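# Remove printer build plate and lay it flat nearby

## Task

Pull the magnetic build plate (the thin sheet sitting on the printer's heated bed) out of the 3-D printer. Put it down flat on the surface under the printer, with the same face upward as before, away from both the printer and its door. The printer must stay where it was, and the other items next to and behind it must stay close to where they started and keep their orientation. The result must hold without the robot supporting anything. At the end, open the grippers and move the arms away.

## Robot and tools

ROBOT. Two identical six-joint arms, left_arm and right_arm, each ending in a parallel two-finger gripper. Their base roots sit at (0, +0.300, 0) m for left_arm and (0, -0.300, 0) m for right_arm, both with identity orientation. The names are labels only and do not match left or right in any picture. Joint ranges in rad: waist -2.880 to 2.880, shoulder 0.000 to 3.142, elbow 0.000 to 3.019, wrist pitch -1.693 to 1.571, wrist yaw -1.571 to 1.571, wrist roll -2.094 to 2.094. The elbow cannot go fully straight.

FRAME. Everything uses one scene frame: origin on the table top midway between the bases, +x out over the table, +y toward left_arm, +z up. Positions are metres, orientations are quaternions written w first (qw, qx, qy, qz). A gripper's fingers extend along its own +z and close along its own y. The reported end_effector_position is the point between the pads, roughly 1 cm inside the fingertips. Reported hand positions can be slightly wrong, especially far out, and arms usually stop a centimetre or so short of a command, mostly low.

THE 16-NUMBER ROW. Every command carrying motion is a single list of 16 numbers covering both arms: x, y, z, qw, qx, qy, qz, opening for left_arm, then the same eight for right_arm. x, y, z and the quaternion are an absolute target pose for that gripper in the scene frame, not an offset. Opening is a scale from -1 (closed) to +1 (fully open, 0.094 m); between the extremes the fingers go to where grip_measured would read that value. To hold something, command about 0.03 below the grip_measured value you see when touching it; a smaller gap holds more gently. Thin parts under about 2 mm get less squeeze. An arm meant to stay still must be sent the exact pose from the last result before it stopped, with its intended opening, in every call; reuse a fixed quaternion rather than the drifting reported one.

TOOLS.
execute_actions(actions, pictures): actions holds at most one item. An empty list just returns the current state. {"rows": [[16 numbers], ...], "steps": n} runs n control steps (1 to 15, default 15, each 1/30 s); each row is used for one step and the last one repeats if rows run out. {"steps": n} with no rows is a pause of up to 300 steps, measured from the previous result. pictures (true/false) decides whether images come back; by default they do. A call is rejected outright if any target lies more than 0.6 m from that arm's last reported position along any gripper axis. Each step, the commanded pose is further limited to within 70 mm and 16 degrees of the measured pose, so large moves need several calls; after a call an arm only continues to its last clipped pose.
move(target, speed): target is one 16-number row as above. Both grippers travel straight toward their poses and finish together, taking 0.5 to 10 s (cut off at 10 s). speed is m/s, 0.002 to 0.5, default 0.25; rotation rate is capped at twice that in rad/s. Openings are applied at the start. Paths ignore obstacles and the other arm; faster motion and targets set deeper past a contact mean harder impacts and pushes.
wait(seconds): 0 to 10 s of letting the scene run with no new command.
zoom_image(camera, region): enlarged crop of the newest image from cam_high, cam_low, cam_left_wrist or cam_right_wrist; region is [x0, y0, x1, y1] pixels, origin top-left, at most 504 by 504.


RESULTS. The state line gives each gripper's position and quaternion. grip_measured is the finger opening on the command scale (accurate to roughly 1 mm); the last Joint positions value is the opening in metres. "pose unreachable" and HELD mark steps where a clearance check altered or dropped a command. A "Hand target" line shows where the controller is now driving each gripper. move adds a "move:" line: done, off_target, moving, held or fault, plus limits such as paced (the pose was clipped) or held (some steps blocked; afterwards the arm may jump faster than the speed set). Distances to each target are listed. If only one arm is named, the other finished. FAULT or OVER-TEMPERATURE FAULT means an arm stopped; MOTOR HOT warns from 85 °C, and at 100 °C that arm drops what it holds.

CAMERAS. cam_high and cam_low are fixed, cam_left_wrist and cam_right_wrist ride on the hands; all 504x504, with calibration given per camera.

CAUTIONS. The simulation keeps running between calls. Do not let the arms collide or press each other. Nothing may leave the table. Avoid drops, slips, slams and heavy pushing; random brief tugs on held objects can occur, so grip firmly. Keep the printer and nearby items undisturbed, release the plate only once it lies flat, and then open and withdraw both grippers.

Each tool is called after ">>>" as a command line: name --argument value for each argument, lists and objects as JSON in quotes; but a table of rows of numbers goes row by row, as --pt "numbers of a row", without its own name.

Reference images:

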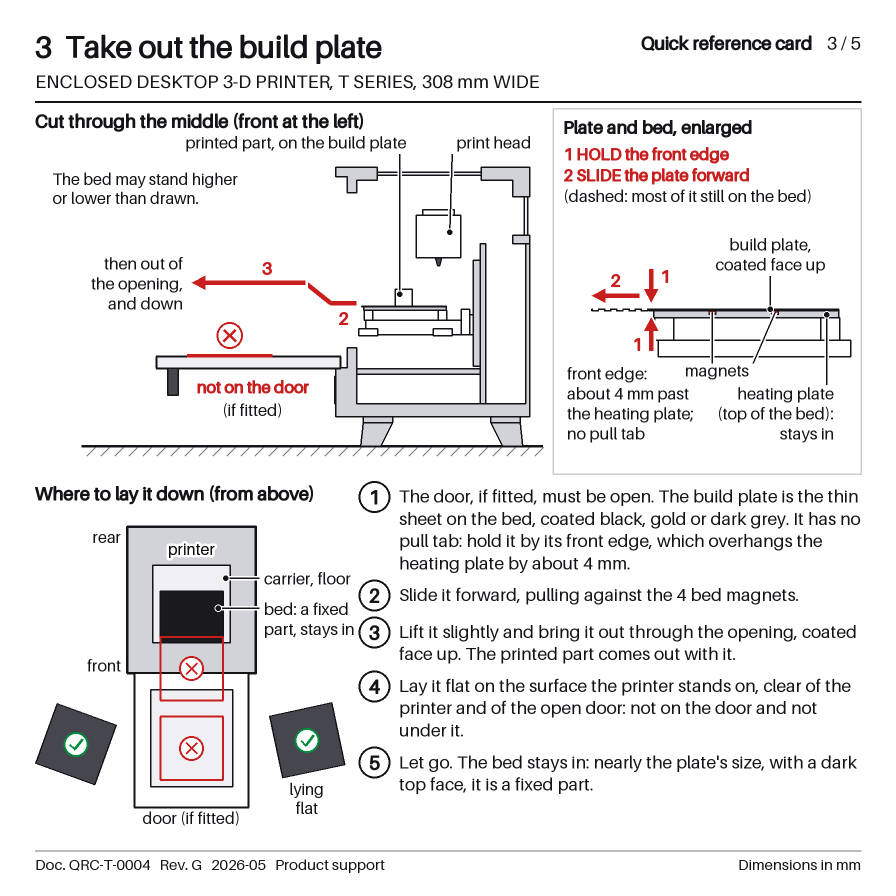

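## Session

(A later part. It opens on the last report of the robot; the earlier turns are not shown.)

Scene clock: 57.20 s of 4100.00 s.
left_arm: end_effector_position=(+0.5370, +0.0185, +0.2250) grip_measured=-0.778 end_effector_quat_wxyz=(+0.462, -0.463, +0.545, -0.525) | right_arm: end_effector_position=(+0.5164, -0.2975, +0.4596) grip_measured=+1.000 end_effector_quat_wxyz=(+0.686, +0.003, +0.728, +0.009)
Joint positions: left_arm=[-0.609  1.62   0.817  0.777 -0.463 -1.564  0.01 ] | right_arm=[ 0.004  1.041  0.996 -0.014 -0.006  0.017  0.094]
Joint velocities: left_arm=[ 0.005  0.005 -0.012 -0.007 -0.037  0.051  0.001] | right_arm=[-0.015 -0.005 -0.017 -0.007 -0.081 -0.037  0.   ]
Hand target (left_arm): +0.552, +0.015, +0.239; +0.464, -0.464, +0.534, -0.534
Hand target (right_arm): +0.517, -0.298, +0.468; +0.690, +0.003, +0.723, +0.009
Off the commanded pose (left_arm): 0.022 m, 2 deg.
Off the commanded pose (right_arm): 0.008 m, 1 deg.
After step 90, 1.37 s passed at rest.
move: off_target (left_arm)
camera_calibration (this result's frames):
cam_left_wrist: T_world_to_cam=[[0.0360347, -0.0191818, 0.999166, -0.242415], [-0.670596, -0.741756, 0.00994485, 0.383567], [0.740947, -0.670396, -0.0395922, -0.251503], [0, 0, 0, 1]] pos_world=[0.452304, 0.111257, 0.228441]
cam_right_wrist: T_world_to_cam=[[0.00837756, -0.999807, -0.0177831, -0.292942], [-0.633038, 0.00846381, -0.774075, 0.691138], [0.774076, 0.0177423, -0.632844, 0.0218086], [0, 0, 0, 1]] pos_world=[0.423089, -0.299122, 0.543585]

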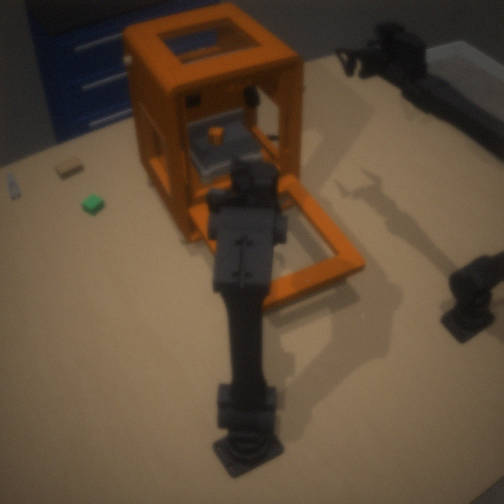

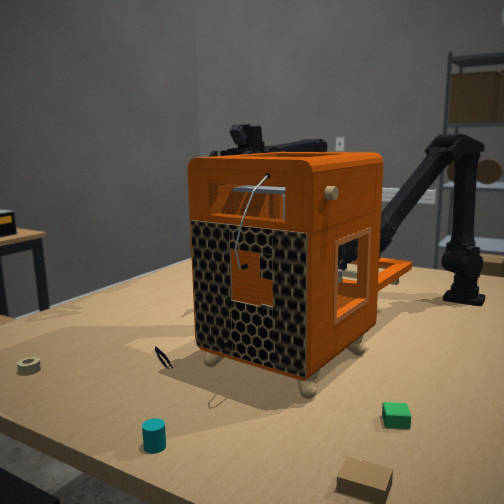

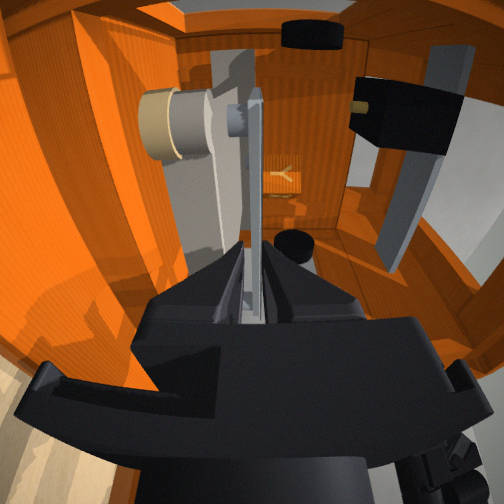

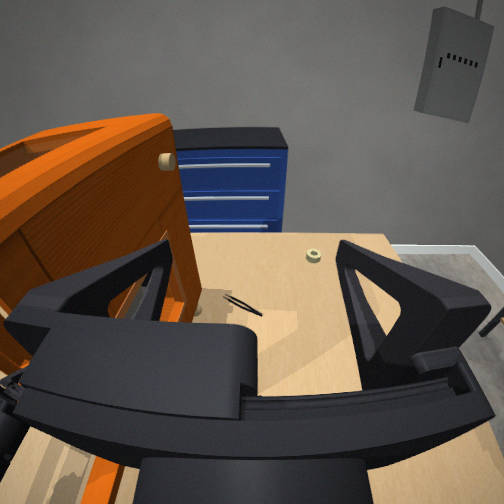

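>>> move --target '[0.578,0.011,0.245,0.4639,-0.4639,0.5337,-0.5337,-0.78,0.5167,-0.2975,0.468,0.690,0.003,0.723,0.009,1]' --speed 0.06

>>> zoom_image --camera "cam_left_wrist" --region '[170, 150, 350, 330]'

Scene clock: 62.03 s of 4100.00 s.
left_arm: end_effector_position=(+0.5594, +0.0161, +0.2287) grip_measured=-0.778 end_effector_quat_wxyz=(+0.461, -0.463, +0.547, -0.523) | right_arm: end_effector_position=(+0.5162, -0.2975, +0.4570) grip_measured=+1.000 end_effector_quat_wxyz=(+0.684, +0.003, +0.729, +0.009)
Joint positions: left_arm=[-0.586  1.651  0.879  0.741 -0.44  -1.564  0.01 ] | right_arm=[ 0.004  1.041  0.992 -0.014 -0.006  0.017  0.094]
Joint velocities: left_arm=[-0.015 -0.024 -0.012  0.002 -0.007 -0.037 -0.   ] | right_arm=[-0.015  0.015 -0.002 -0.007 -0.066 -0.007  0.   ]
Hand target (left_arm): +0.577, +0.012, +0.245; +0.464, -0.464, +0.533, -0.534
Hand target (right_arm): +0.517, -0.297, +0.468; +0.690, +0.003, +0.723, +0.009
Off the commanded pose (left_arm): 0.025 m, 2 deg.
Off the commanded pose (right_arm): 0.011 m, 1 deg.
After step 90, 0.77 s passed at rest.
move: off_target (left_arm, right_arm)
camera_calibration (this result's frames):
cam_left_wrist: T_world_to_cam=[[0.0417576, -0.0222901, 0.998879, -0.250056], [-0.670811, -0.741539, 0.0114953, 0.396502], [0.740452, -0.670539, -0.0459174, -0.267803], [0, 0, 0, 1]] pos_world=[0.474715, 0.108876, 0.232921]
cam_right_wrist: T_world_to_cam=[[0.0083029, -0.999807, -0.017802, -0.292941], [-0.63628, 0.00845137, -0.771412, 0.689466], [0.771413, 0.017732, -0.636087, 0.0231056], [0, 0, 0, 1]] pos_world=[0.423302, -0.299121, 0.541345]

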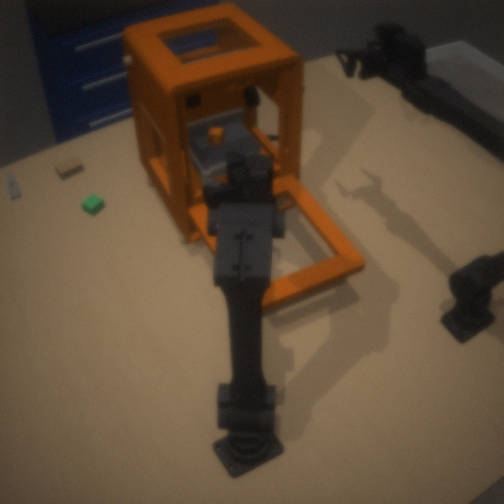

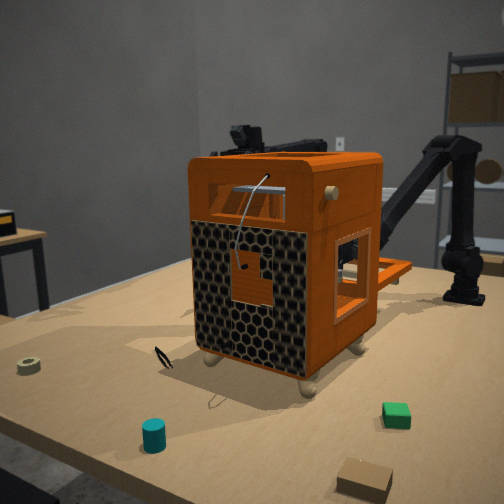

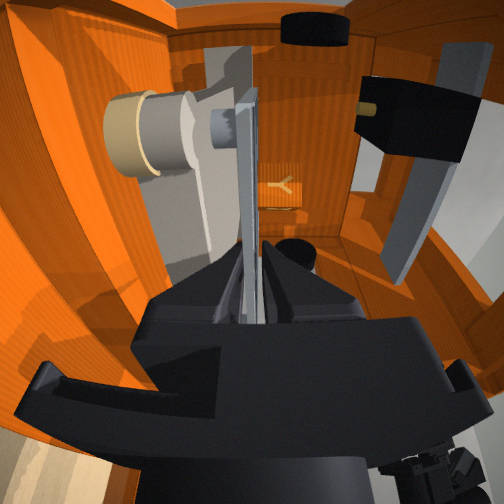

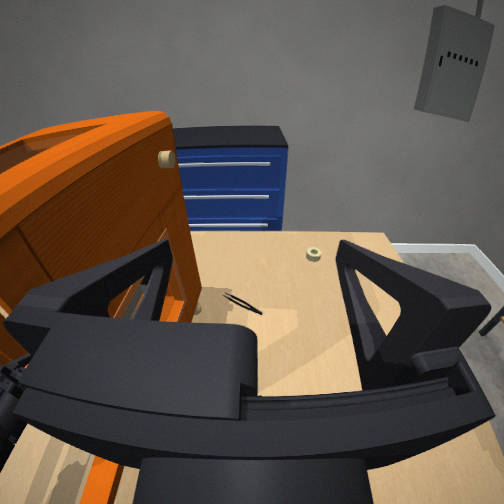

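Region (170, 150, 350, 330) of cam_left_wrist's 504x504 image, scaled by 2.800, with more detail than that image has.

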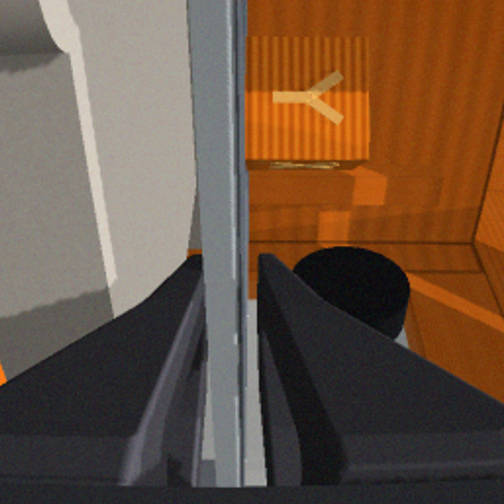

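>>> move --target '[0.596,0.008,0.247,0.4639,-0.4639,0.5337,-0.5337,-0.8,0.5167,-0.2975,0.468,0.690,0.003,0.723,0.009,1]' --speed 0.05

>>> zoom_image --camera "cam_left_wrist" --region '[170, 150, 350, 330]'

Scene clock: 66.83 s of 4100.00 s.
left_arm: end_effector_position=(+0.5760, +0.0130, +0.2281) grip_measured=-0.798 end_effector_quat_wxyz=(+0.460, -0.464, +0.549, -0.521) | right_arm: end_effector_position=(+0.5161, -0.2975, +0.4548) grip_measured=+1.000 end_effector_quat_wxyz=(+0.683, +0.003, +0.730, +0.009)
Joint positions: left_arm=[-0.572  1.683  0.925  0.72  -0.426 -1.564  0.009] | right_arm=[ 0.004  1.041  0.988 -0.014 -0.006  0.017  0.094]
Joint velocities: left_arm=[ 0.005 -0.015 -0.002 -0.007 -0.125  0.007 -0.   ] | right_arm=[-0.005  0.005  0.002 -0.002 -0.037  0.022  0.   ]
Hand target (left_arm): +0.594, +0.009, +0.247; +0.464, -0.464, +0.534, -0.534
Hand target (right_arm): +0.517, -0.297, +0.468; +0.691, +0.003, +0.723, +0.009
Off the commanded pose (left_arm): 0.028 m, 2 deg.
Off the commanded pose (right_arm): 0.013 m, 1 deg.
After step 90, 0.67 s passed at rest.
move: off_target (left_arm, right_arm)
camera_calibration (this result's frames):
cam_left_wrist: T_world_to_cam=[[0.0467966, -0.025029, 0.998591, -0.253082], [-0.671026, -0.741322, 0.0128653, 0.405144], [0.739956, -0.670682, -0.0514865, -0.2807], [0, 0, 0, 1]] pos_world=[0.491411, 0.105747, 0.23306]
cam_right_wrist: T_world_to_cam=[[0.00824175, -0.999807, -0.0178173, -0.29294], [-0.638925, 0.00844122, -0.769223, 0.688094], [0.769225, 0.0177236, -0.638732, 0.0241615], [0, 0, 0, 1]] pos_world=[0.423469, -0.29912, 0.539511]

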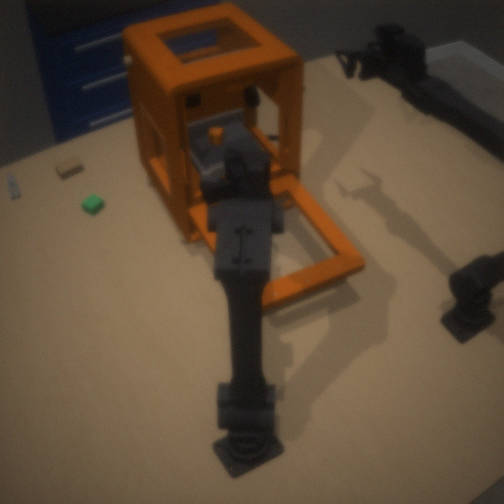

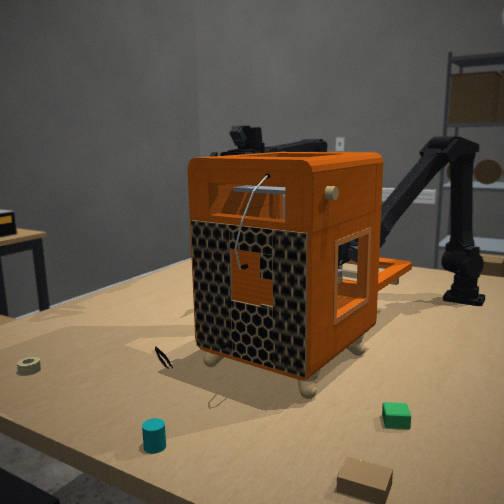

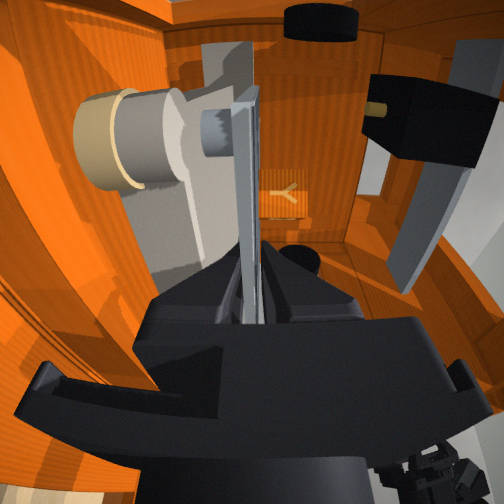

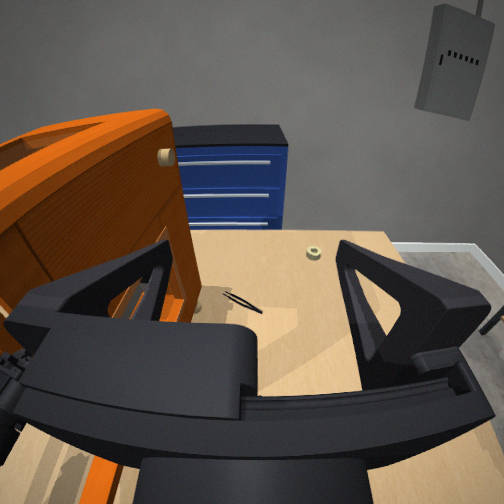

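Region (170, 150, 350, 330) of cam_left_wrist's 504x504 image, scaled by 2.800, with more detail than that image has.

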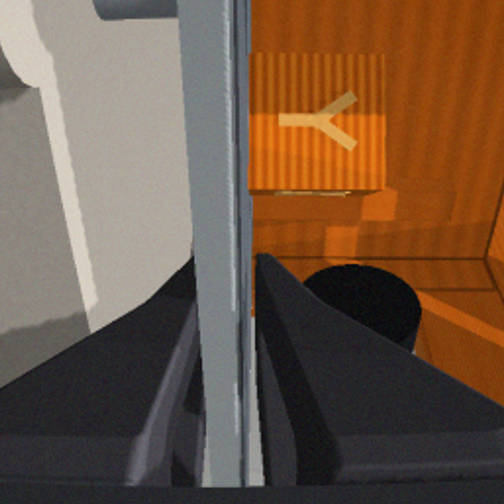

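>>> move --target '[0.596,0.008,0.247,0.4639,-0.4639,0.5337,-0.5337,-1,0.5161,-0.2975,0.455,0.683,0.003,0.730,0.009,1]'

>>> zoom_image --camera "cam_left_wrist" --region '[170, 150, 350, 330]'

Scene clock: 72.20 s of 4100.00 s.
left_arm: end_effector_position=(+0.5761, +0.0129, +0.2273) grip_measured=-0.867 end_effector_quat_wxyz=(+0.456, -0.468, +0.547, -0.524) | right_arm: end_effector_position=(+0.5158, -0.2975, +0.4503) grip_measured=+1.000 end_effector_quat_wxyz=(+0.680, +0.003, +0.733, +0.009)
Joint positions: left_arm=[-0.572  1.684  0.925  0.72  -0.425 -1.579  0.006] | right_arm=[ 0.004  1.041  0.981 -0.014 -0.006  0.017  0.094]
Joint velocities: left_arm=[-0.005 -0.005 -0.022 -0.002 -0.007 -0.037  0.001] | right_arm=[ 0.005  0.015  0.007  0.002 -0.066  0.037  0.   ]
Hand target (left_arm): +0.594, +0.009, +0.247; +0.464, -0.464, +0.534, -0.534
Hand target (right_arm): +0.516, -0.298, +0.455; +0.683, +0.003, +0.730, +0.009
Off the commanded pose (left_arm): 0.028 m, 2 deg.
Off the commanded pose (right_arm): 0.005 m, 0 deg.
After step 90, 1.67 s passed at rest.
move: off_target (left_arm)
camera_calibration (this result's frames):
cam_left_wrist: T_world_to_cam=[[0.0502533, -0.0111455, 0.998674, -0.254483], [-0.670862, -0.741145, 0.0254864, 0.402151], [0.739878, -0.671253, -0.0447221, -0.28237], [0, 0, 0, 1]] pos_world=[0.491495, 0.105674, 0.231268]
cam_right_wrist: T_world_to_cam=[[0.0081125, -0.999808, -0.0178487, -0.292939], [-0.644483, 0.00841989, -0.764572, 0.685186], [0.764575, 0.0177058, -0.644291, 0.0263752], [0, 0, 0, 1]] pos_world=[0.423801, -0.299119, 0.535638]

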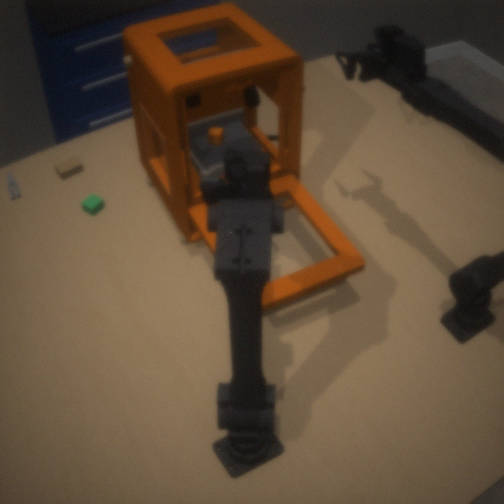

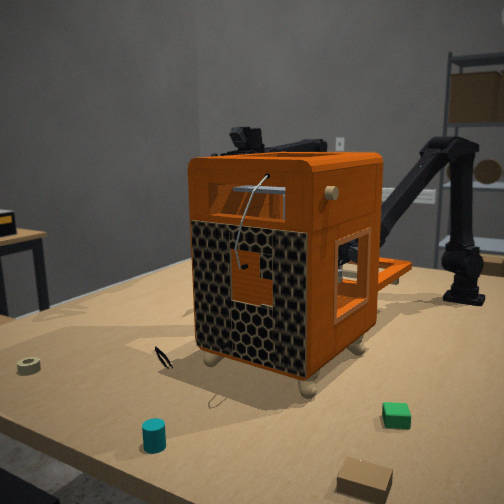

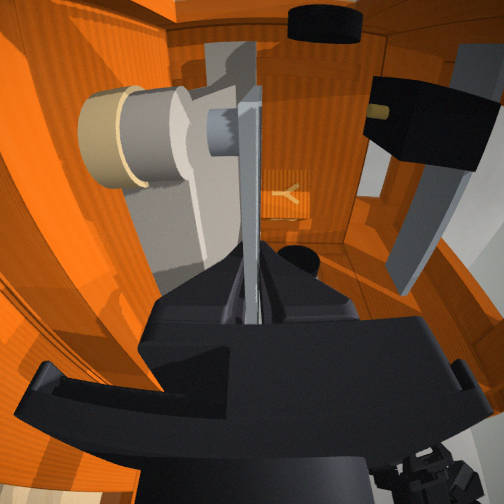

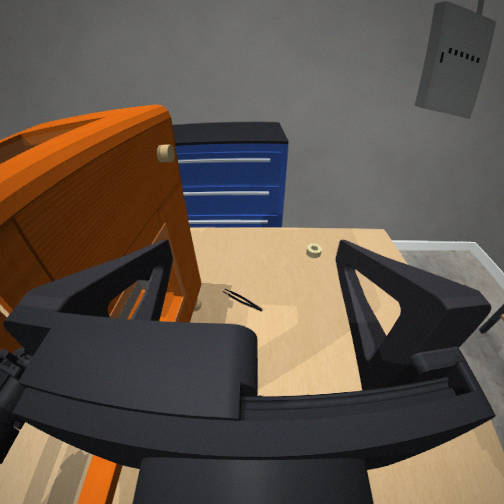

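Region (170, 150, 350, 330) of cam_left_wrist's 504x504 image, scaled by 2.800, with more detail than that image has.

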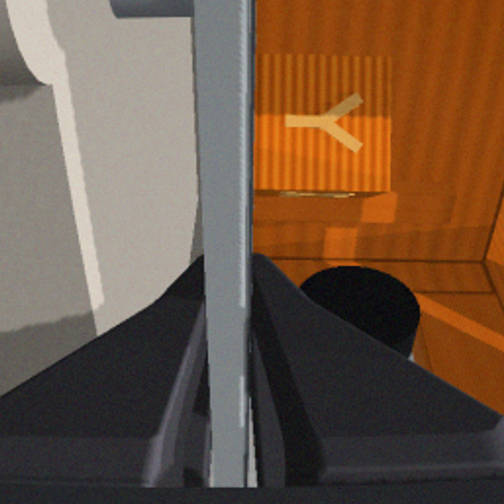

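>>> execute_actions --actions '[{"rows":[[0.590,0.009,0.244,0.4639,-0.4639,0.5337,-0.5337,-0.9,0.5161,-0.2975,0.455,0.683,0.003,0.730,0.009,1],[0.586,0.010,0.241,0.4639,-0.4639,0.5337,-0.5337,-0.9,0.5161,-0.2975,0.455,0.683,0.003,0.730,0.009,1],[0.582,0.010,0.238,0.4639,-0.4639,0.5337,-0.5337,-0.9,0.5161,-0.2975,0.455,0.683,0.003,0.730,0.009,1],[0.578,0.011,0.235,0.4639,-0.4639,0.5337,-0.5337,-0.9,0.5161,-0.2975,0.455,0.683,0.003,0.730,0.009,1],[0.575,0.012,0.233,0.4639,-0.4639,0.5337,-0.5337,-0.9,0.5161,-0.2975,0.455,0.683,0.003,0.730,0.009,1],[0.572,0.012,0.232,0.4639,-0.4639,0.5337,-0.5337,-0.9,0.5161,-0.2975,0.455,0.683,0.003,0.730,0.009,1],[0.570,0.012,0.232,0.4639,-0.4639,0.5337,-0.5337,-0.9,0.5161,-0.2975,0.455,0.683,0.003,0.730,0.009,1]],"steps":15}]' --pictures false

Scene clock: 79.27 s of 4100.00 s.
left_arm: end_effector_position=(+0.5757, +0.0132, +0.2278) grip_measured=-0.867 end_effector_quat_wxyz=(+0.458, -0.467, +0.542, -0.528) | right_arm: end_effector_position=(+0.5158, -0.2975, +0.4503) grip_measured=+1.000 end_effector_quat_wxyz=(+0.680, +0.003, +0.733, +0.009)
Joint positions: left_arm=[-0.572  1.688  0.922  0.74  -0.428 -1.578  0.006] | right_arm=[ 0.004  1.041  0.981 -0.014 -0.006  0.017  0.094]
Joint velocities: left_arm=[-0.005 -0.015 -0.002  0.007 -0.007  0.051 -0.001] | right_arm=[ 0.005 -0.005 -0.032  0.012  0.022  0.022  0.   ]
Hand target (left_arm): +0.570, +0.012, +0.232; +0.464, -0.464, +0.534, -0.534
Hand target (right_arm): +0.516, -0.297, +0.455; +0.683, +0.003, +0.730, +0.009
Off the commanded pose (left_arm): 0.007 m, 1 deg.
Off the commanded pose (right_arm): 0.005 m, 0 deg.
Steps of this call (steps 1 to 90: nothing new was sent; then 3.57 s passed at rest; steps 91 to 105: all 15 steps of this action). Readings (end_effector_position):
91: left_arm (+0.5761, +0.0129, +0.2273) | right_arm (+0.5158, -0.2975, +0.4503)
92: left_arm (+0.5761, +0.0129, +0.2273) | right_arm (+0.5158, -0.2975, +0.4503)
94: left_arm (+0.5762, +0.0131, +0.2280) | right_arm (+0.5158, -0.2975, +0.4503)
98: left_arm (+0.5757, +0.0133, +0.2276) | right_arm (+0.5158, -0.2975, +0.4503)
105: the state above

>>> execute_actions --actions '[{"rows":[[0.566,0.013,0.232,0.4639,-0.4639,0.5337,-0.5337,-0.9,0.5158,-0.2975,0.455,0.683,0.003,0.730,0.009,1],[0.562,0.013,0.232,0.4639,-0.4639,0.5337,-0.5337,-0.9,0.5158,-0.2975,0.455,0.683,0.003,0.730,0.009,1]],"steps":15}]'

Scene clock: 81.00 s of 4100.00 s.
left_arm: end_effector_position=(+0.5752, +0.0134, +0.2276) grip_measured=-0.867 end_effector_quat_wxyz=(+0.458, -0.467, +0.542, -0.528) | right_arm: end_effector_position=(+0.5158, -0.2975, +0.4503) grip_measured=+1.000 end_effector_quat_wxyz=(+0.680, +0.003, +0.733, +0.009)
Joint positions: left_arm=[-0.573  1.688  0.92   0.743 -0.428 -1.577  0.006] | right_arm=[ 0.004  1.041  0.981 -0.014 -0.006  0.017  0.094]
Joint velocities: left_arm=[ 0.005 -0.015  0.017 -0.007 -0.037 -0.022  0.   ] | right_arm=[-0.005 -0.005 -0.012 -0.022  0.051 -0.022  0.   ]
Hand target (left_arm): +0.563, +0.013, +0.232; +0.464, -0.464, +0.534, -0.533
Hand target (right_arm): +0.516, -0.298, +0.455; +0.683, +0.003, +0.730, +0.009
Off the commanded pose (left_arm): 0.014 m, 1 deg.
Off the commanded pose (right_arm): 0.005 m, 0 deg.
Steps of this call (steps 1 to 37: nothing new was sent; steps 38 to 52: all 15 steps of this action). Readings (end_effector_position):
38: left_arm (+0.5754, +0.0134, +0.2273) | right_arm (+0.5158, -0.2975, +0.4503)
39: left_arm (+0.5752, +0.0134, +0.2274) | right_arm (+0.5158, -0.2975, +0.4503)
41: left_arm (+0.5752, +0.0134, +0.2276) | right_arm (+0.5158, -0.2975, +0.4503)
45: left_arm (+0.5752, +0.0134, +0.2276) | right_arm (+0.5158, -0.2975, +0.4503)
52: the state above
camera_calibration (this result's frames):
cam_left_wrist: T_world_to_cam=[[0.0384695, -0.00521036, 0.999246, -0.248081], [-0.669761, -0.742254, 0.0219144, 0.402101], [0.74158, -0.670099, -0.0320438, -0.285222], [0, 0, 0, 1]] pos_world=[0.49037, 0.106041, 0.229942]
cam_right_wrist: T_world_to_cam=[[0.0081125, -0.999808, -0.0178487, -0.292939], [-0.644483, 0.00841989, -0.764572, 0.685186], [0.764575, 0.0177058, -0.644291, 0.0263752], [0, 0, 0, 1]] pos_world=[0.423801, -0.299119, 0.535638]

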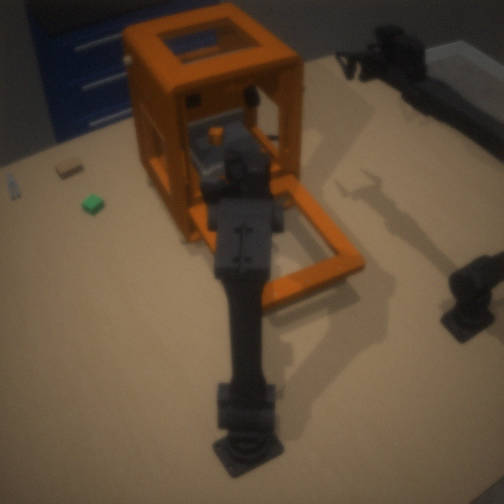

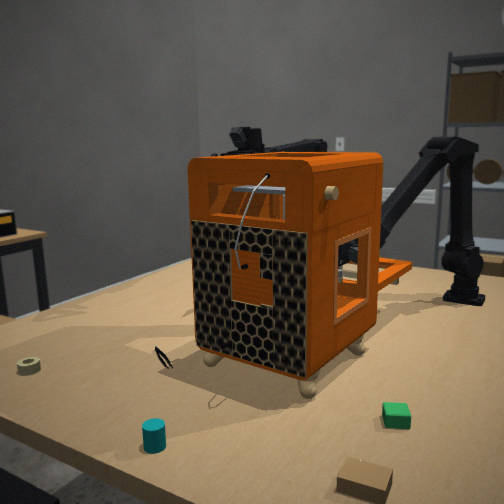

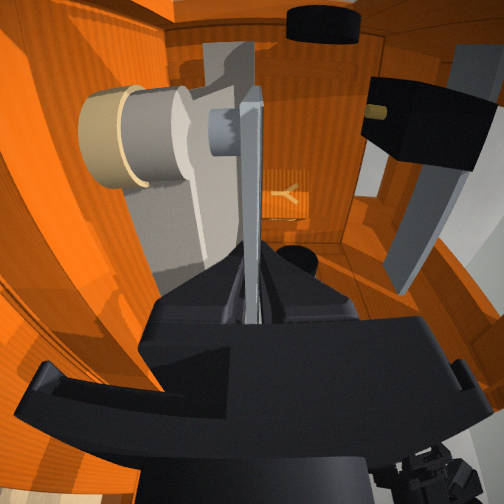

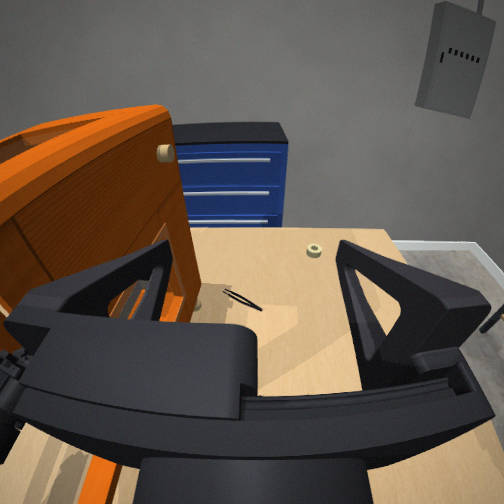

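>>> execute_actions --actions '[{"rows":[[0.571,0.012,0.232,0.4639,-0.4639,0.5337,-0.5337,-0.9,0.5158,-0.2975,0.455,0.683,0.003,0.730,0.009,1],[0.571,0.012,0.232,0.4639,-0.4639,0.5337,-0.5337,-0.9,0.5158,-0.2975,0.455,0.683,0.003,0.730,0.009,1],[0.571,0.012,0.232,0.4639,-0.4639,0.5337,-0.5337,-0.9,0.5158,-0.2975,0.455,0.683,0.003,0.730,0.009,1],[0.571,0.012,0.232,0.4639,-0.4639,0.5337,-0.5337,-0.85,0.5158,-0.2975,0.455,0.683,0.003,0.730,0.009,1],[0.570,0.012,0.232,0.4639,-0.4639,0.5337,-0.5337,-0.85,0.5158,-0.2975,0.455,0.683,0.003,0.730,0.009,1],[0.569,0.012,0.232,0.4639,-0.4639,0.5337,-0.5337,-0.85,0.5158,-0.2975,0.455,0.683,0.003,0.730,0.009,1],[0.568,0.012,0.232,0.4639,-0.4639,0.5337,-0.5337,-0.85,0.5158,-0.2975,0.455,0.683,0.003,0.730,0.009,1],[0.567,0.013,0.232,0.4639,-0.4639,0.5337,-0.5337,-0.85,0.5158,-0.2975,0.455,0.683,0.003,0.730,0.009,1],[0.566,0.013,0.232,0.4639,-0.4639,0.5337,-0.5337,-0.85,0.5158,-0.2975,0.455,0.683,0.003,0.730,0.009,1]],"steps":15}]' --pictures false

Scene clock: 86.07 s of 4100.00 s.
left_arm: end_effector_position=(+0.5753, +0.0134, +0.2273) grip_measured=-0.849 end_effector_quat_wxyz=(+0.459, -0.466, +0.541, -0.528) | right_arm: end_effector_position=(+0.5158, -0.2975, +0.4503) grip_measured=+1.000 end_effector_quat_wxyz=(+0.680, +0.003, +0.733, +0.009)
Joint positions: left_arm=[-0.573  1.689  0.92   0.746 -0.429 -1.576  0.007] | right_arm=[ 0.004  1.041  0.981 -0.014 -0.006  0.017  0.094]
Joint velocities: left_arm=[-0.005 -0.015 -0.002  0.002 -0.037 -0.037  0.   ] | right_arm=[ 0.005 -0.015  0.007 -0.007  0.037  0.022  0.   ]
Hand target (left_arm): +0.566, +0.013, +0.232; +0.464, -0.464, +0.534, -0.534
Hand target (right_arm): +0.516, -0.298, +0.455; +0.683, +0.003, +0.730, +0.009
Off the commanded pose (left_arm): 0.010 m, 1 deg.
Off the commanded pose (right_arm): 0.005 m, 0 deg.
Steps of this call (steps 1 to 90: nothing new was sent; then 1.57 s passed at rest; steps 91 to 105: all 15 steps of this action). Readings (end_effector_position):
91: left_arm (+0.5753, +0.0133, +0.2269) | right_arm (+0.5158, -0.2975, +0.4503)
92: left_arm (+0.5753, +0.0133, +0.2271) | right_arm (+0.5158, -0.2975, +0.4503)
94: left_arm (+0.5753, +0.0133, +0.2272) | right_arm (+0.5158, -0.2975, +0.4503)
98: left_arm (+0.5753, +0.0133, +0.2272) | right_arm (+0.5158, -0.2975, +0.4503)
105: the state above

>>> move --target '[0.553,0.015,0.233,0.4639,-0.4639,0.5337,-0.5337,-0.84,0.5158,-0.2975,0.4503,0.680,0.003,0.733,0.009,1]' --speed 0.02

>>> zoom_image --camera "cam_left_wrist" --region '[170, 150, 350, 330]'

Scene clock: 89.40 s of 4100.00 s.
left_arm: end_effector_position=(+0.5614, +0.0178, +0.2263) grip_measured=-0.842 end_effector_quat_wxyz=(+0.463, -0.469, +0.536, -0.527) | right_arm: end_effector_position=(+0.5155, -0.2975, +0.4460) grip_measured=+1.000 end_effector_quat_wxyz=(+0.678, +0.003, +0.735, +0.009)
Joint positions: left_arm=[-0.585  1.667  0.879  0.771 -0.454 -1.576  0.007] | right_arm=[ 0.004  1.041  0.974 -0.014 -0.006  0.017  0.094]
Joint velocities: left_arm=[-0.005 -0.005  0.007 -0.012  0.066  0.022 -0.   ] | right_arm=[ 0.005  0.005  0.017 -0.007 -0.066 -0.022  0.   ]
Hand target (left_arm): +0.553, +0.015, +0.233; +0.464, -0.464, +0.534, -0.533
Hand target (right_arm): +0.516, -0.298, +0.450; +0.680, +0.003, +0.733, +0.009
Off the commanded pose (left_arm): 0.011 m, 1 deg.
Off the commanded pose (right_arm): 0.004 m, 0 deg.
move: off_target (left_arm)
camera_calibration (this result's frames):
cam_left_wrist: T_world_to_cam=[[0.0310919, -0.001355, 0.999516, -0.242199], [-0.659673, -0.751299, 0.0195019, 0.391205], [0.750909, -0.65996, -0.0242532, -0.27922], [0, 0, 0, 1]] pos_world=[0.475267, 0.10931, 0.22768]
cam_right_wrist: T_world_to_cam=[[0.00798984, -0.999808, -0.0178777, -0.292938], [-0.649718, 0.00839981, -0.760129, 0.682415], [0.760133, 0.0176888, -0.649526, 0.0284529], [0, 0, 0, 1]] pos_world=[0.42409, -0.299118, 0.531967]

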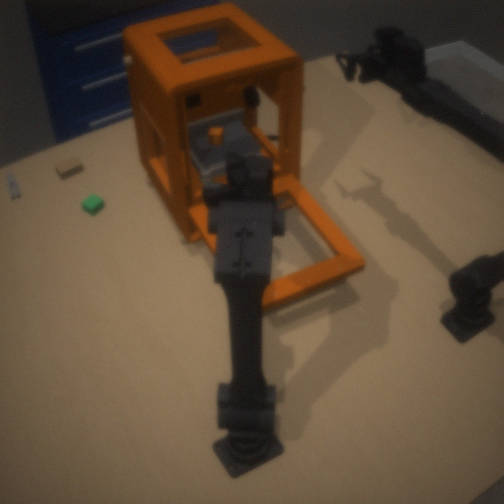

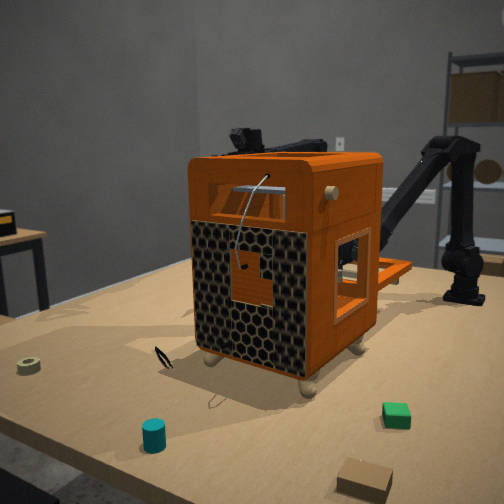

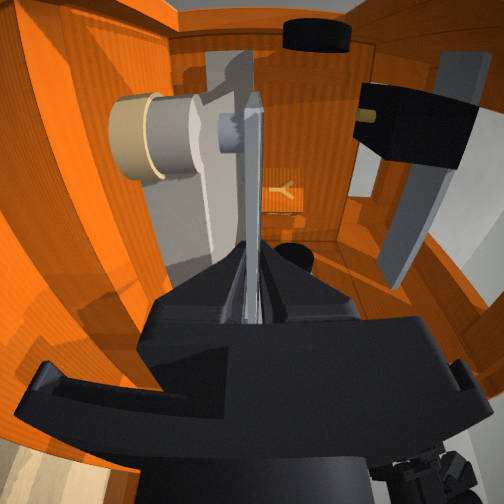

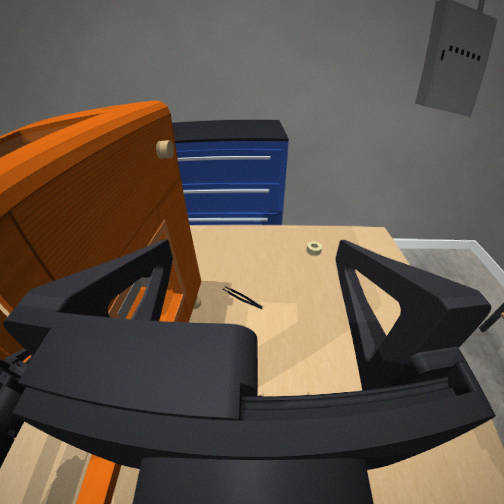

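Region (170, 150, 350, 330) of cam_left_wrist's 504x504 image, scaled by 2.800, with more detail than that image has.

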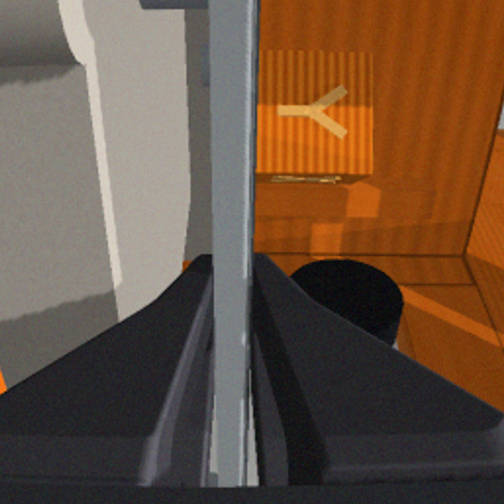

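>>> execute_actions --actions '[{"rows":[[0.5614,0.0178,0.229,0.4639,-0.4639,0.5337,-0.5337,-1,0.5158,-0.2975,0.4503,0.680,0.003,0.733,0.009,1]],"steps":15}]' --pictures false

Scene clock: 92.70 s of 4100.00 s.
left_arm: end_effector_position=(+0.5615, +0.0176, +0.2267) grip_measured=-0.873 end_effector_quat_wxyz=(+0.463, -0.468, +0.536, -0.529) | right_arm: end_effector_position=(+0.5155, -0.2975, +0.4460) grip_measured=+1.000 end_effector_quat_wxyz=(+0.678, +0.003, +0.735, +0.009)
Joint positions: left_arm=[-0.585  1.667  0.879  0.773 -0.45  -1.576  0.006] | right_arm=[ 0.004  1.041  0.974 -0.014 -0.006  0.017  0.094]
Joint velocities: left_arm=[ 0.005 -0.015 -0.017  0.007  0.037  0.022 -0.   ] | right_arm=[ 0.015 -0.005 -0.002 -0.002 -0.066 -0.081  0.   ]
Hand target (left_arm): +0.561, +0.018, +0.229; +0.464, -0.464, +0.534, -0.534
Hand target (right_arm): +0.516, -0.297, +0.450; +0.680, +0.003, +0.733, +0.009
Off the commanded pose (left_arm): 0.002 m, 1 deg.
Off the commanded pose (right_arm): 0.004 m, 0 deg.
Steps of this call (steps 1 to 84: nothing new was sent; steps 85 to 99: all 15 steps of this action). Readings (end_effector_position):
85: left_arm (+0.5613, +0.0175, +0.2263) | right_arm (+0.5155, -0.2975, +0.4460)
86: left_arm (+0.5615, +0.0176, +0.2267) | right_arm (+0.5155, -0.2975, +0.4460)
88: left_arm (+0.5615, +0.0176, +0.2267) | right_arm (+0.5155, -0.2975, +0.4460)
92: left_arm (+0.5615, +0.0176, +0.2267) | right_arm (+0.5155, -0.2975, +0.4460)
99: the state above

>>> move --target '[0.546,0.018,0.232,0.4639,-0.4639,0.5337,-0.5337,-0.845,0.5158,-0.2975,0.4503,0.680,0.003,0.733,0.009,1]' --speed 0.015

>>> execute_actions --actions '[{"rows":[[0.550,0.018,0.230,0.4639,-0.4639,0.5337,-0.5337,-1,0.5158,-0.2975,0.4503,0.680,0.003,0.733,0.009,1]],"steps":15}]'

Scene clock: 97.23 s of 4100.00 s.
left_arm: end_effector_position=(+0.5545, +0.0203, +0.2263) grip_measured=-0.846 end_effector_quat_wxyz=(+0.463, -0.469, +0.536, -0.528) | right_arm: end_effector_position=(+0.5152, -0.2975, +0.4424) grip_measured=+1.000 end_effector_quat_wxyz=(+0.676, +0.003, +0.737, +0.009)
Joint positions: left_arm=[-0.589  1.653  0.858  0.781 -0.457 -1.576  0.007] | right_arm=[ 0.004  1.041  0.969 -0.014 -0.006  0.017  0.094]
Joint velocities: left_arm=[-0.005 -0.005  0.007 -0.017 -0.007  0.022 -0.   ] | right_arm=[-0.015 -0.015  0.007 -0.007 -0.037 -0.007  0.   ]
Hand target (left_arm): +0.546, +0.018, +0.232; +0.464, -0.464, +0.534, -0.534
Hand target (right_arm): +0.516, -0.297, +0.450; +0.680, +0.003, +0.733, +0.009
Off the commanded pose (left_arm): 0.010 m, 1 deg.
Off the commanded pose (right_arm): 0.008 m, 1 deg.
After step 90, 0.20 s passed at rest.
move: done
camera_calibration (this result's frames):
cam_left_wrist: T_world_to_cam=[[0.0291137, -0.000522927, 0.999576, -0.240926], [-0.660288, -0.750776, 0.0188389, 0.389034], [0.750448, -0.660557, -0.0222032, -0.272568], [0, 0, 0, 1]] pos_world=[0.468437, 0.111905, 0.227443]
cam_right_wrist: T_world_to_cam=[[0.00788748, -0.999809, -0.0179012, -0.292938], [-0.654057, 0.00838316, -0.756399, 0.680096], [0.756404, 0.0176745, -0.653866, 0.0301697], [0, 0, 0, 1]] pos_world=[0.424312, -0.299117, 0.528907]

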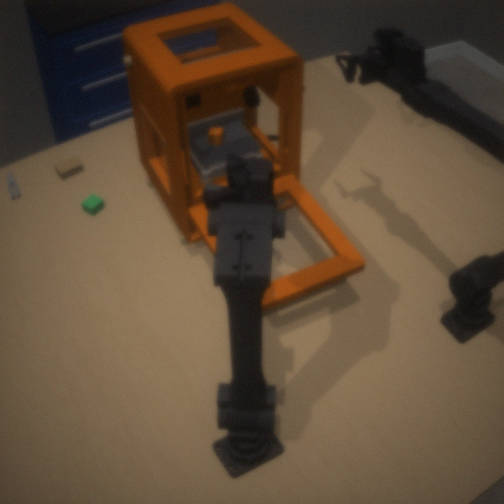

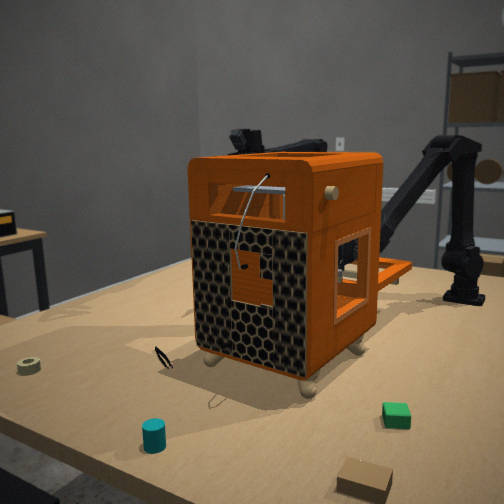

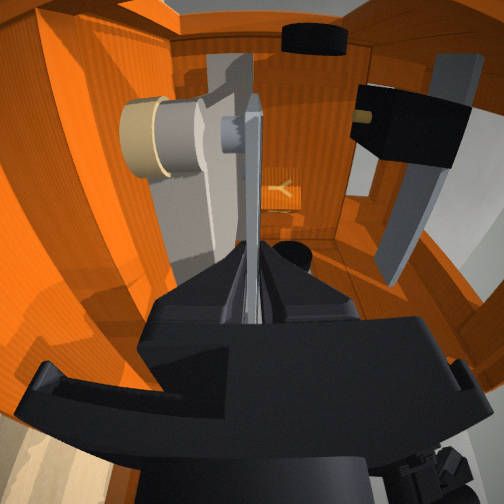

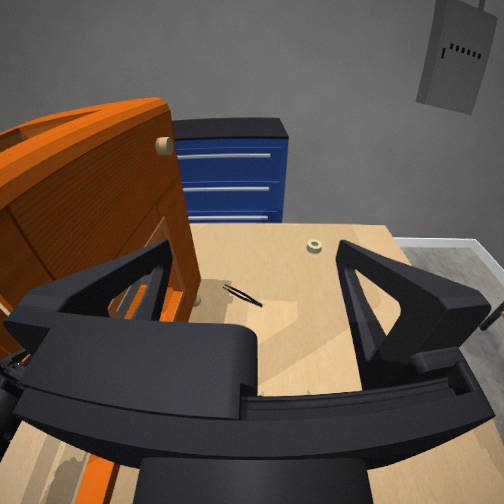

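Scene clock: 97.73 s of 4100.00 s.
left_arm: end_effector_position=(+0.5545, +0.0203, +0.2263) grip_measured=-0.880 end_effector_quat_wxyz=(+0.463, -0.469, +0.535, -0.528) | right_arm: end_effector_position=(+0.5152, -0.2975, +0.4424) grip_measured=+1.000 end_effector_quat_wxyz=(+0.676, +0.003, +0.737, +0.009)
Joint positions: left_arm=[-0.589  1.653  0.858  0.781 -0.457 -1.576  0.006] | right_arm=[ 0.004  1.041  0.969 -0.014 -0.006  0.017  0.094]
Joint velocities: left_arm=[-0.005 -0.005 -0.007 -0.002  0.037 -0.066  0.001] | right_arm=[-0.015 -0.015  0.002 -0.002 -0.022  0.022  0.   ]
Hand target (left_arm): +0.550, +0.018, +0.230; +0.464, -0.464, +0.534, -0.534
Hand target (right_arm): +0.516, -0.297, +0.450; +0.680, +0.003, +0.733, +0.009
Off the commanded pose (left_arm): 0.006 m, 1 deg.
Off the commanded pose (right_arm): 0.008 m, 1 deg.
Steps of this call (steps 1 to 15: all 15 steps of this action). Readings (end_effector_position):
1: left_arm (+0.5545, +0.0203, +0.2263) | right_arm (+0.5152, -0.2975, +0.4424)
2: left_arm (+0.5545, +0.0203, +0.2263) | right_arm (+0.5152, -0.2975, +0.4424)
4: left_arm (+0.5545, +0.0203, +0.2263) | right_arm (+0.5152, -0.2975, +0.4424)
8: left_arm (+0.5545, +0.0203, +0.2263) | right_arm (+0.5152, -0.2975, +0.4424)
15: the state above
camera_calibration (this result's frames):
cam_left_wrist: T_world_to_cam=[[0.0287966, -0.000311143, 0.999585, -0.240843], [-0.660294, -0.750772, 0.0187885, 0.389047], [0.750455, -0.660562, -0.0218252, -0.272656], [0, 0, 0, 1]] pos_world=[0.468437, 0.111904, 0.227483]
cam_right_wrist: T_world_to_cam=[[0.00788748, -0.999809, -0.0179012, -0.292938], [-0.654057, 0.00838316, -0.756399, 0.680096], [0.756404, 0.0176745, -0.653866, 0.0301697], [0, 0, 0, 1]] pos_world=[0.424312, -0.299117, 0.528907]

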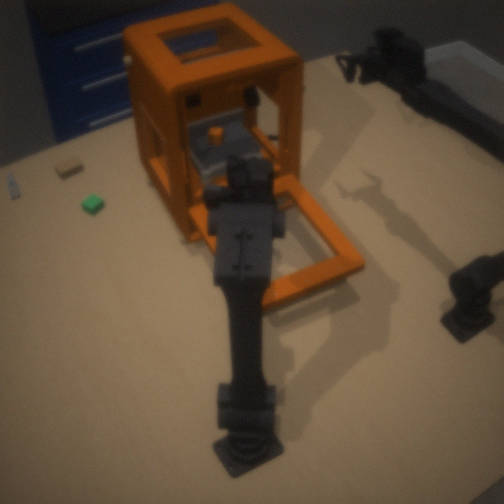

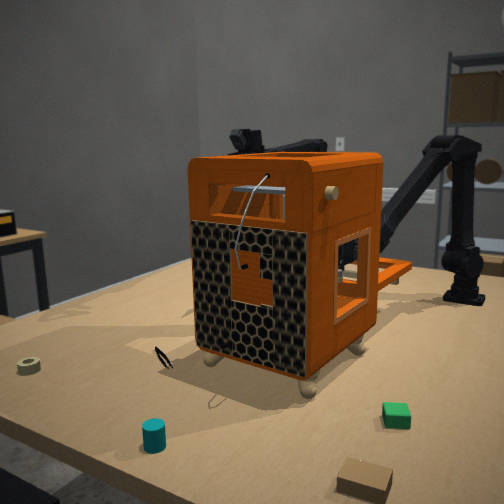

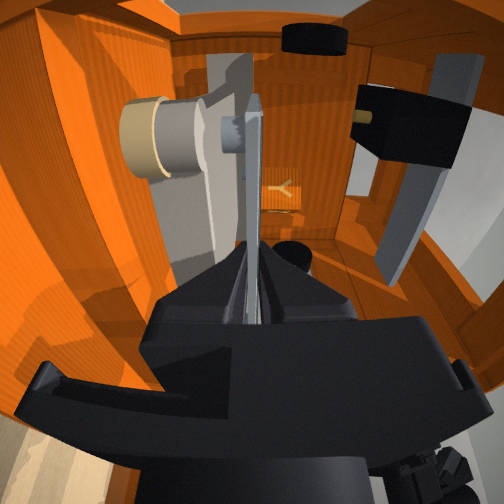

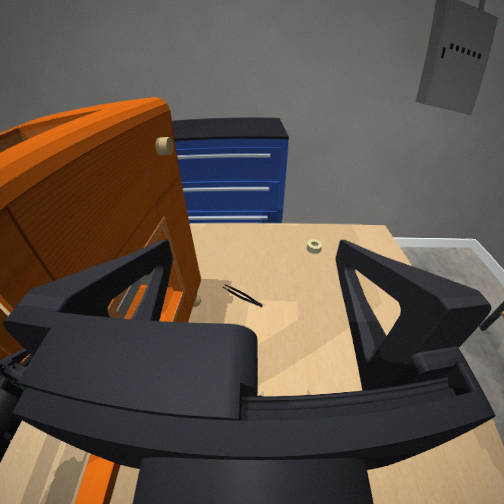

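>>> execute_actions --actions '[{"rows":[[0.550,0.018,0.230,0.4639,-0.4639,0.5337,-0.5337,-1,0.5158,-0.2975,0.4424,0.676,0.003,0.737,0.009,1]],"steps":10}]' --pictures false

Scene clock: 99.53 s of 4100.00 s.
left_arm: end_effector_position=(+0.5545, +0.0203, +0.2263) grip_measured=-0.880 end_effector_quat_wxyz=(+0.463, -0.469, +0.535, -0.528) | right_arm: end_effector_position=(+0.5149, -0.2975, +0.4386) grip_measured=+1.000 end_effector_quat_wxyz=(+0.673, +0.003, +0.739, +0.009)
Joint positions: left_arm=[-0.589  1.653  0.858  0.781 -0.457 -1.576  0.006] | right_arm=[ 0.004  1.041  0.962 -0.014 -0.006  0.017  0.094]
Joint velocities: left_arm=[-0.015 -0.005 -0.002 -0.002  0.095 -0.037 -0.001] | right_arm=[-0.015  0.005  0.002 -0.007  0.066 -0.007  0.   ]
Hand target (left_arm): +0.550, +0.018, +0.230; +0.464, -0.464, +0.534, -0.534
Hand target (right_arm): +0.516, -0.297, +0.442; +0.676, +0.003, +0.737, +0.009
Off the commanded pose (left_arm): 0.006 m, 1 deg.
Off the commanded pose (right_arm): 0.004 m, 0 deg.
Steps of this call (steps 1 to 44: nothing new was sent; steps 45 to 54: all 10 steps of this action). Readings (end_effector_position):
45: left_arm (+0.5545, +0.0203, +0.2263) | right_arm (+0.5152, -0.2975, +0.4422)
46: left_arm (+0.5545, +0.0203, +0.2263) | right_arm (+0.5152, -0.2975, +0.4417)
48: left_arm (+0.5545, +0.0203, +0.2263) | right_arm (+0.5151, -0.2975, +0.4405)
52: left_arm (+0.5545, +0.0203, +0.2263) | right_arm (+0.5149, -0.2975, +0.4386)
54: the state above


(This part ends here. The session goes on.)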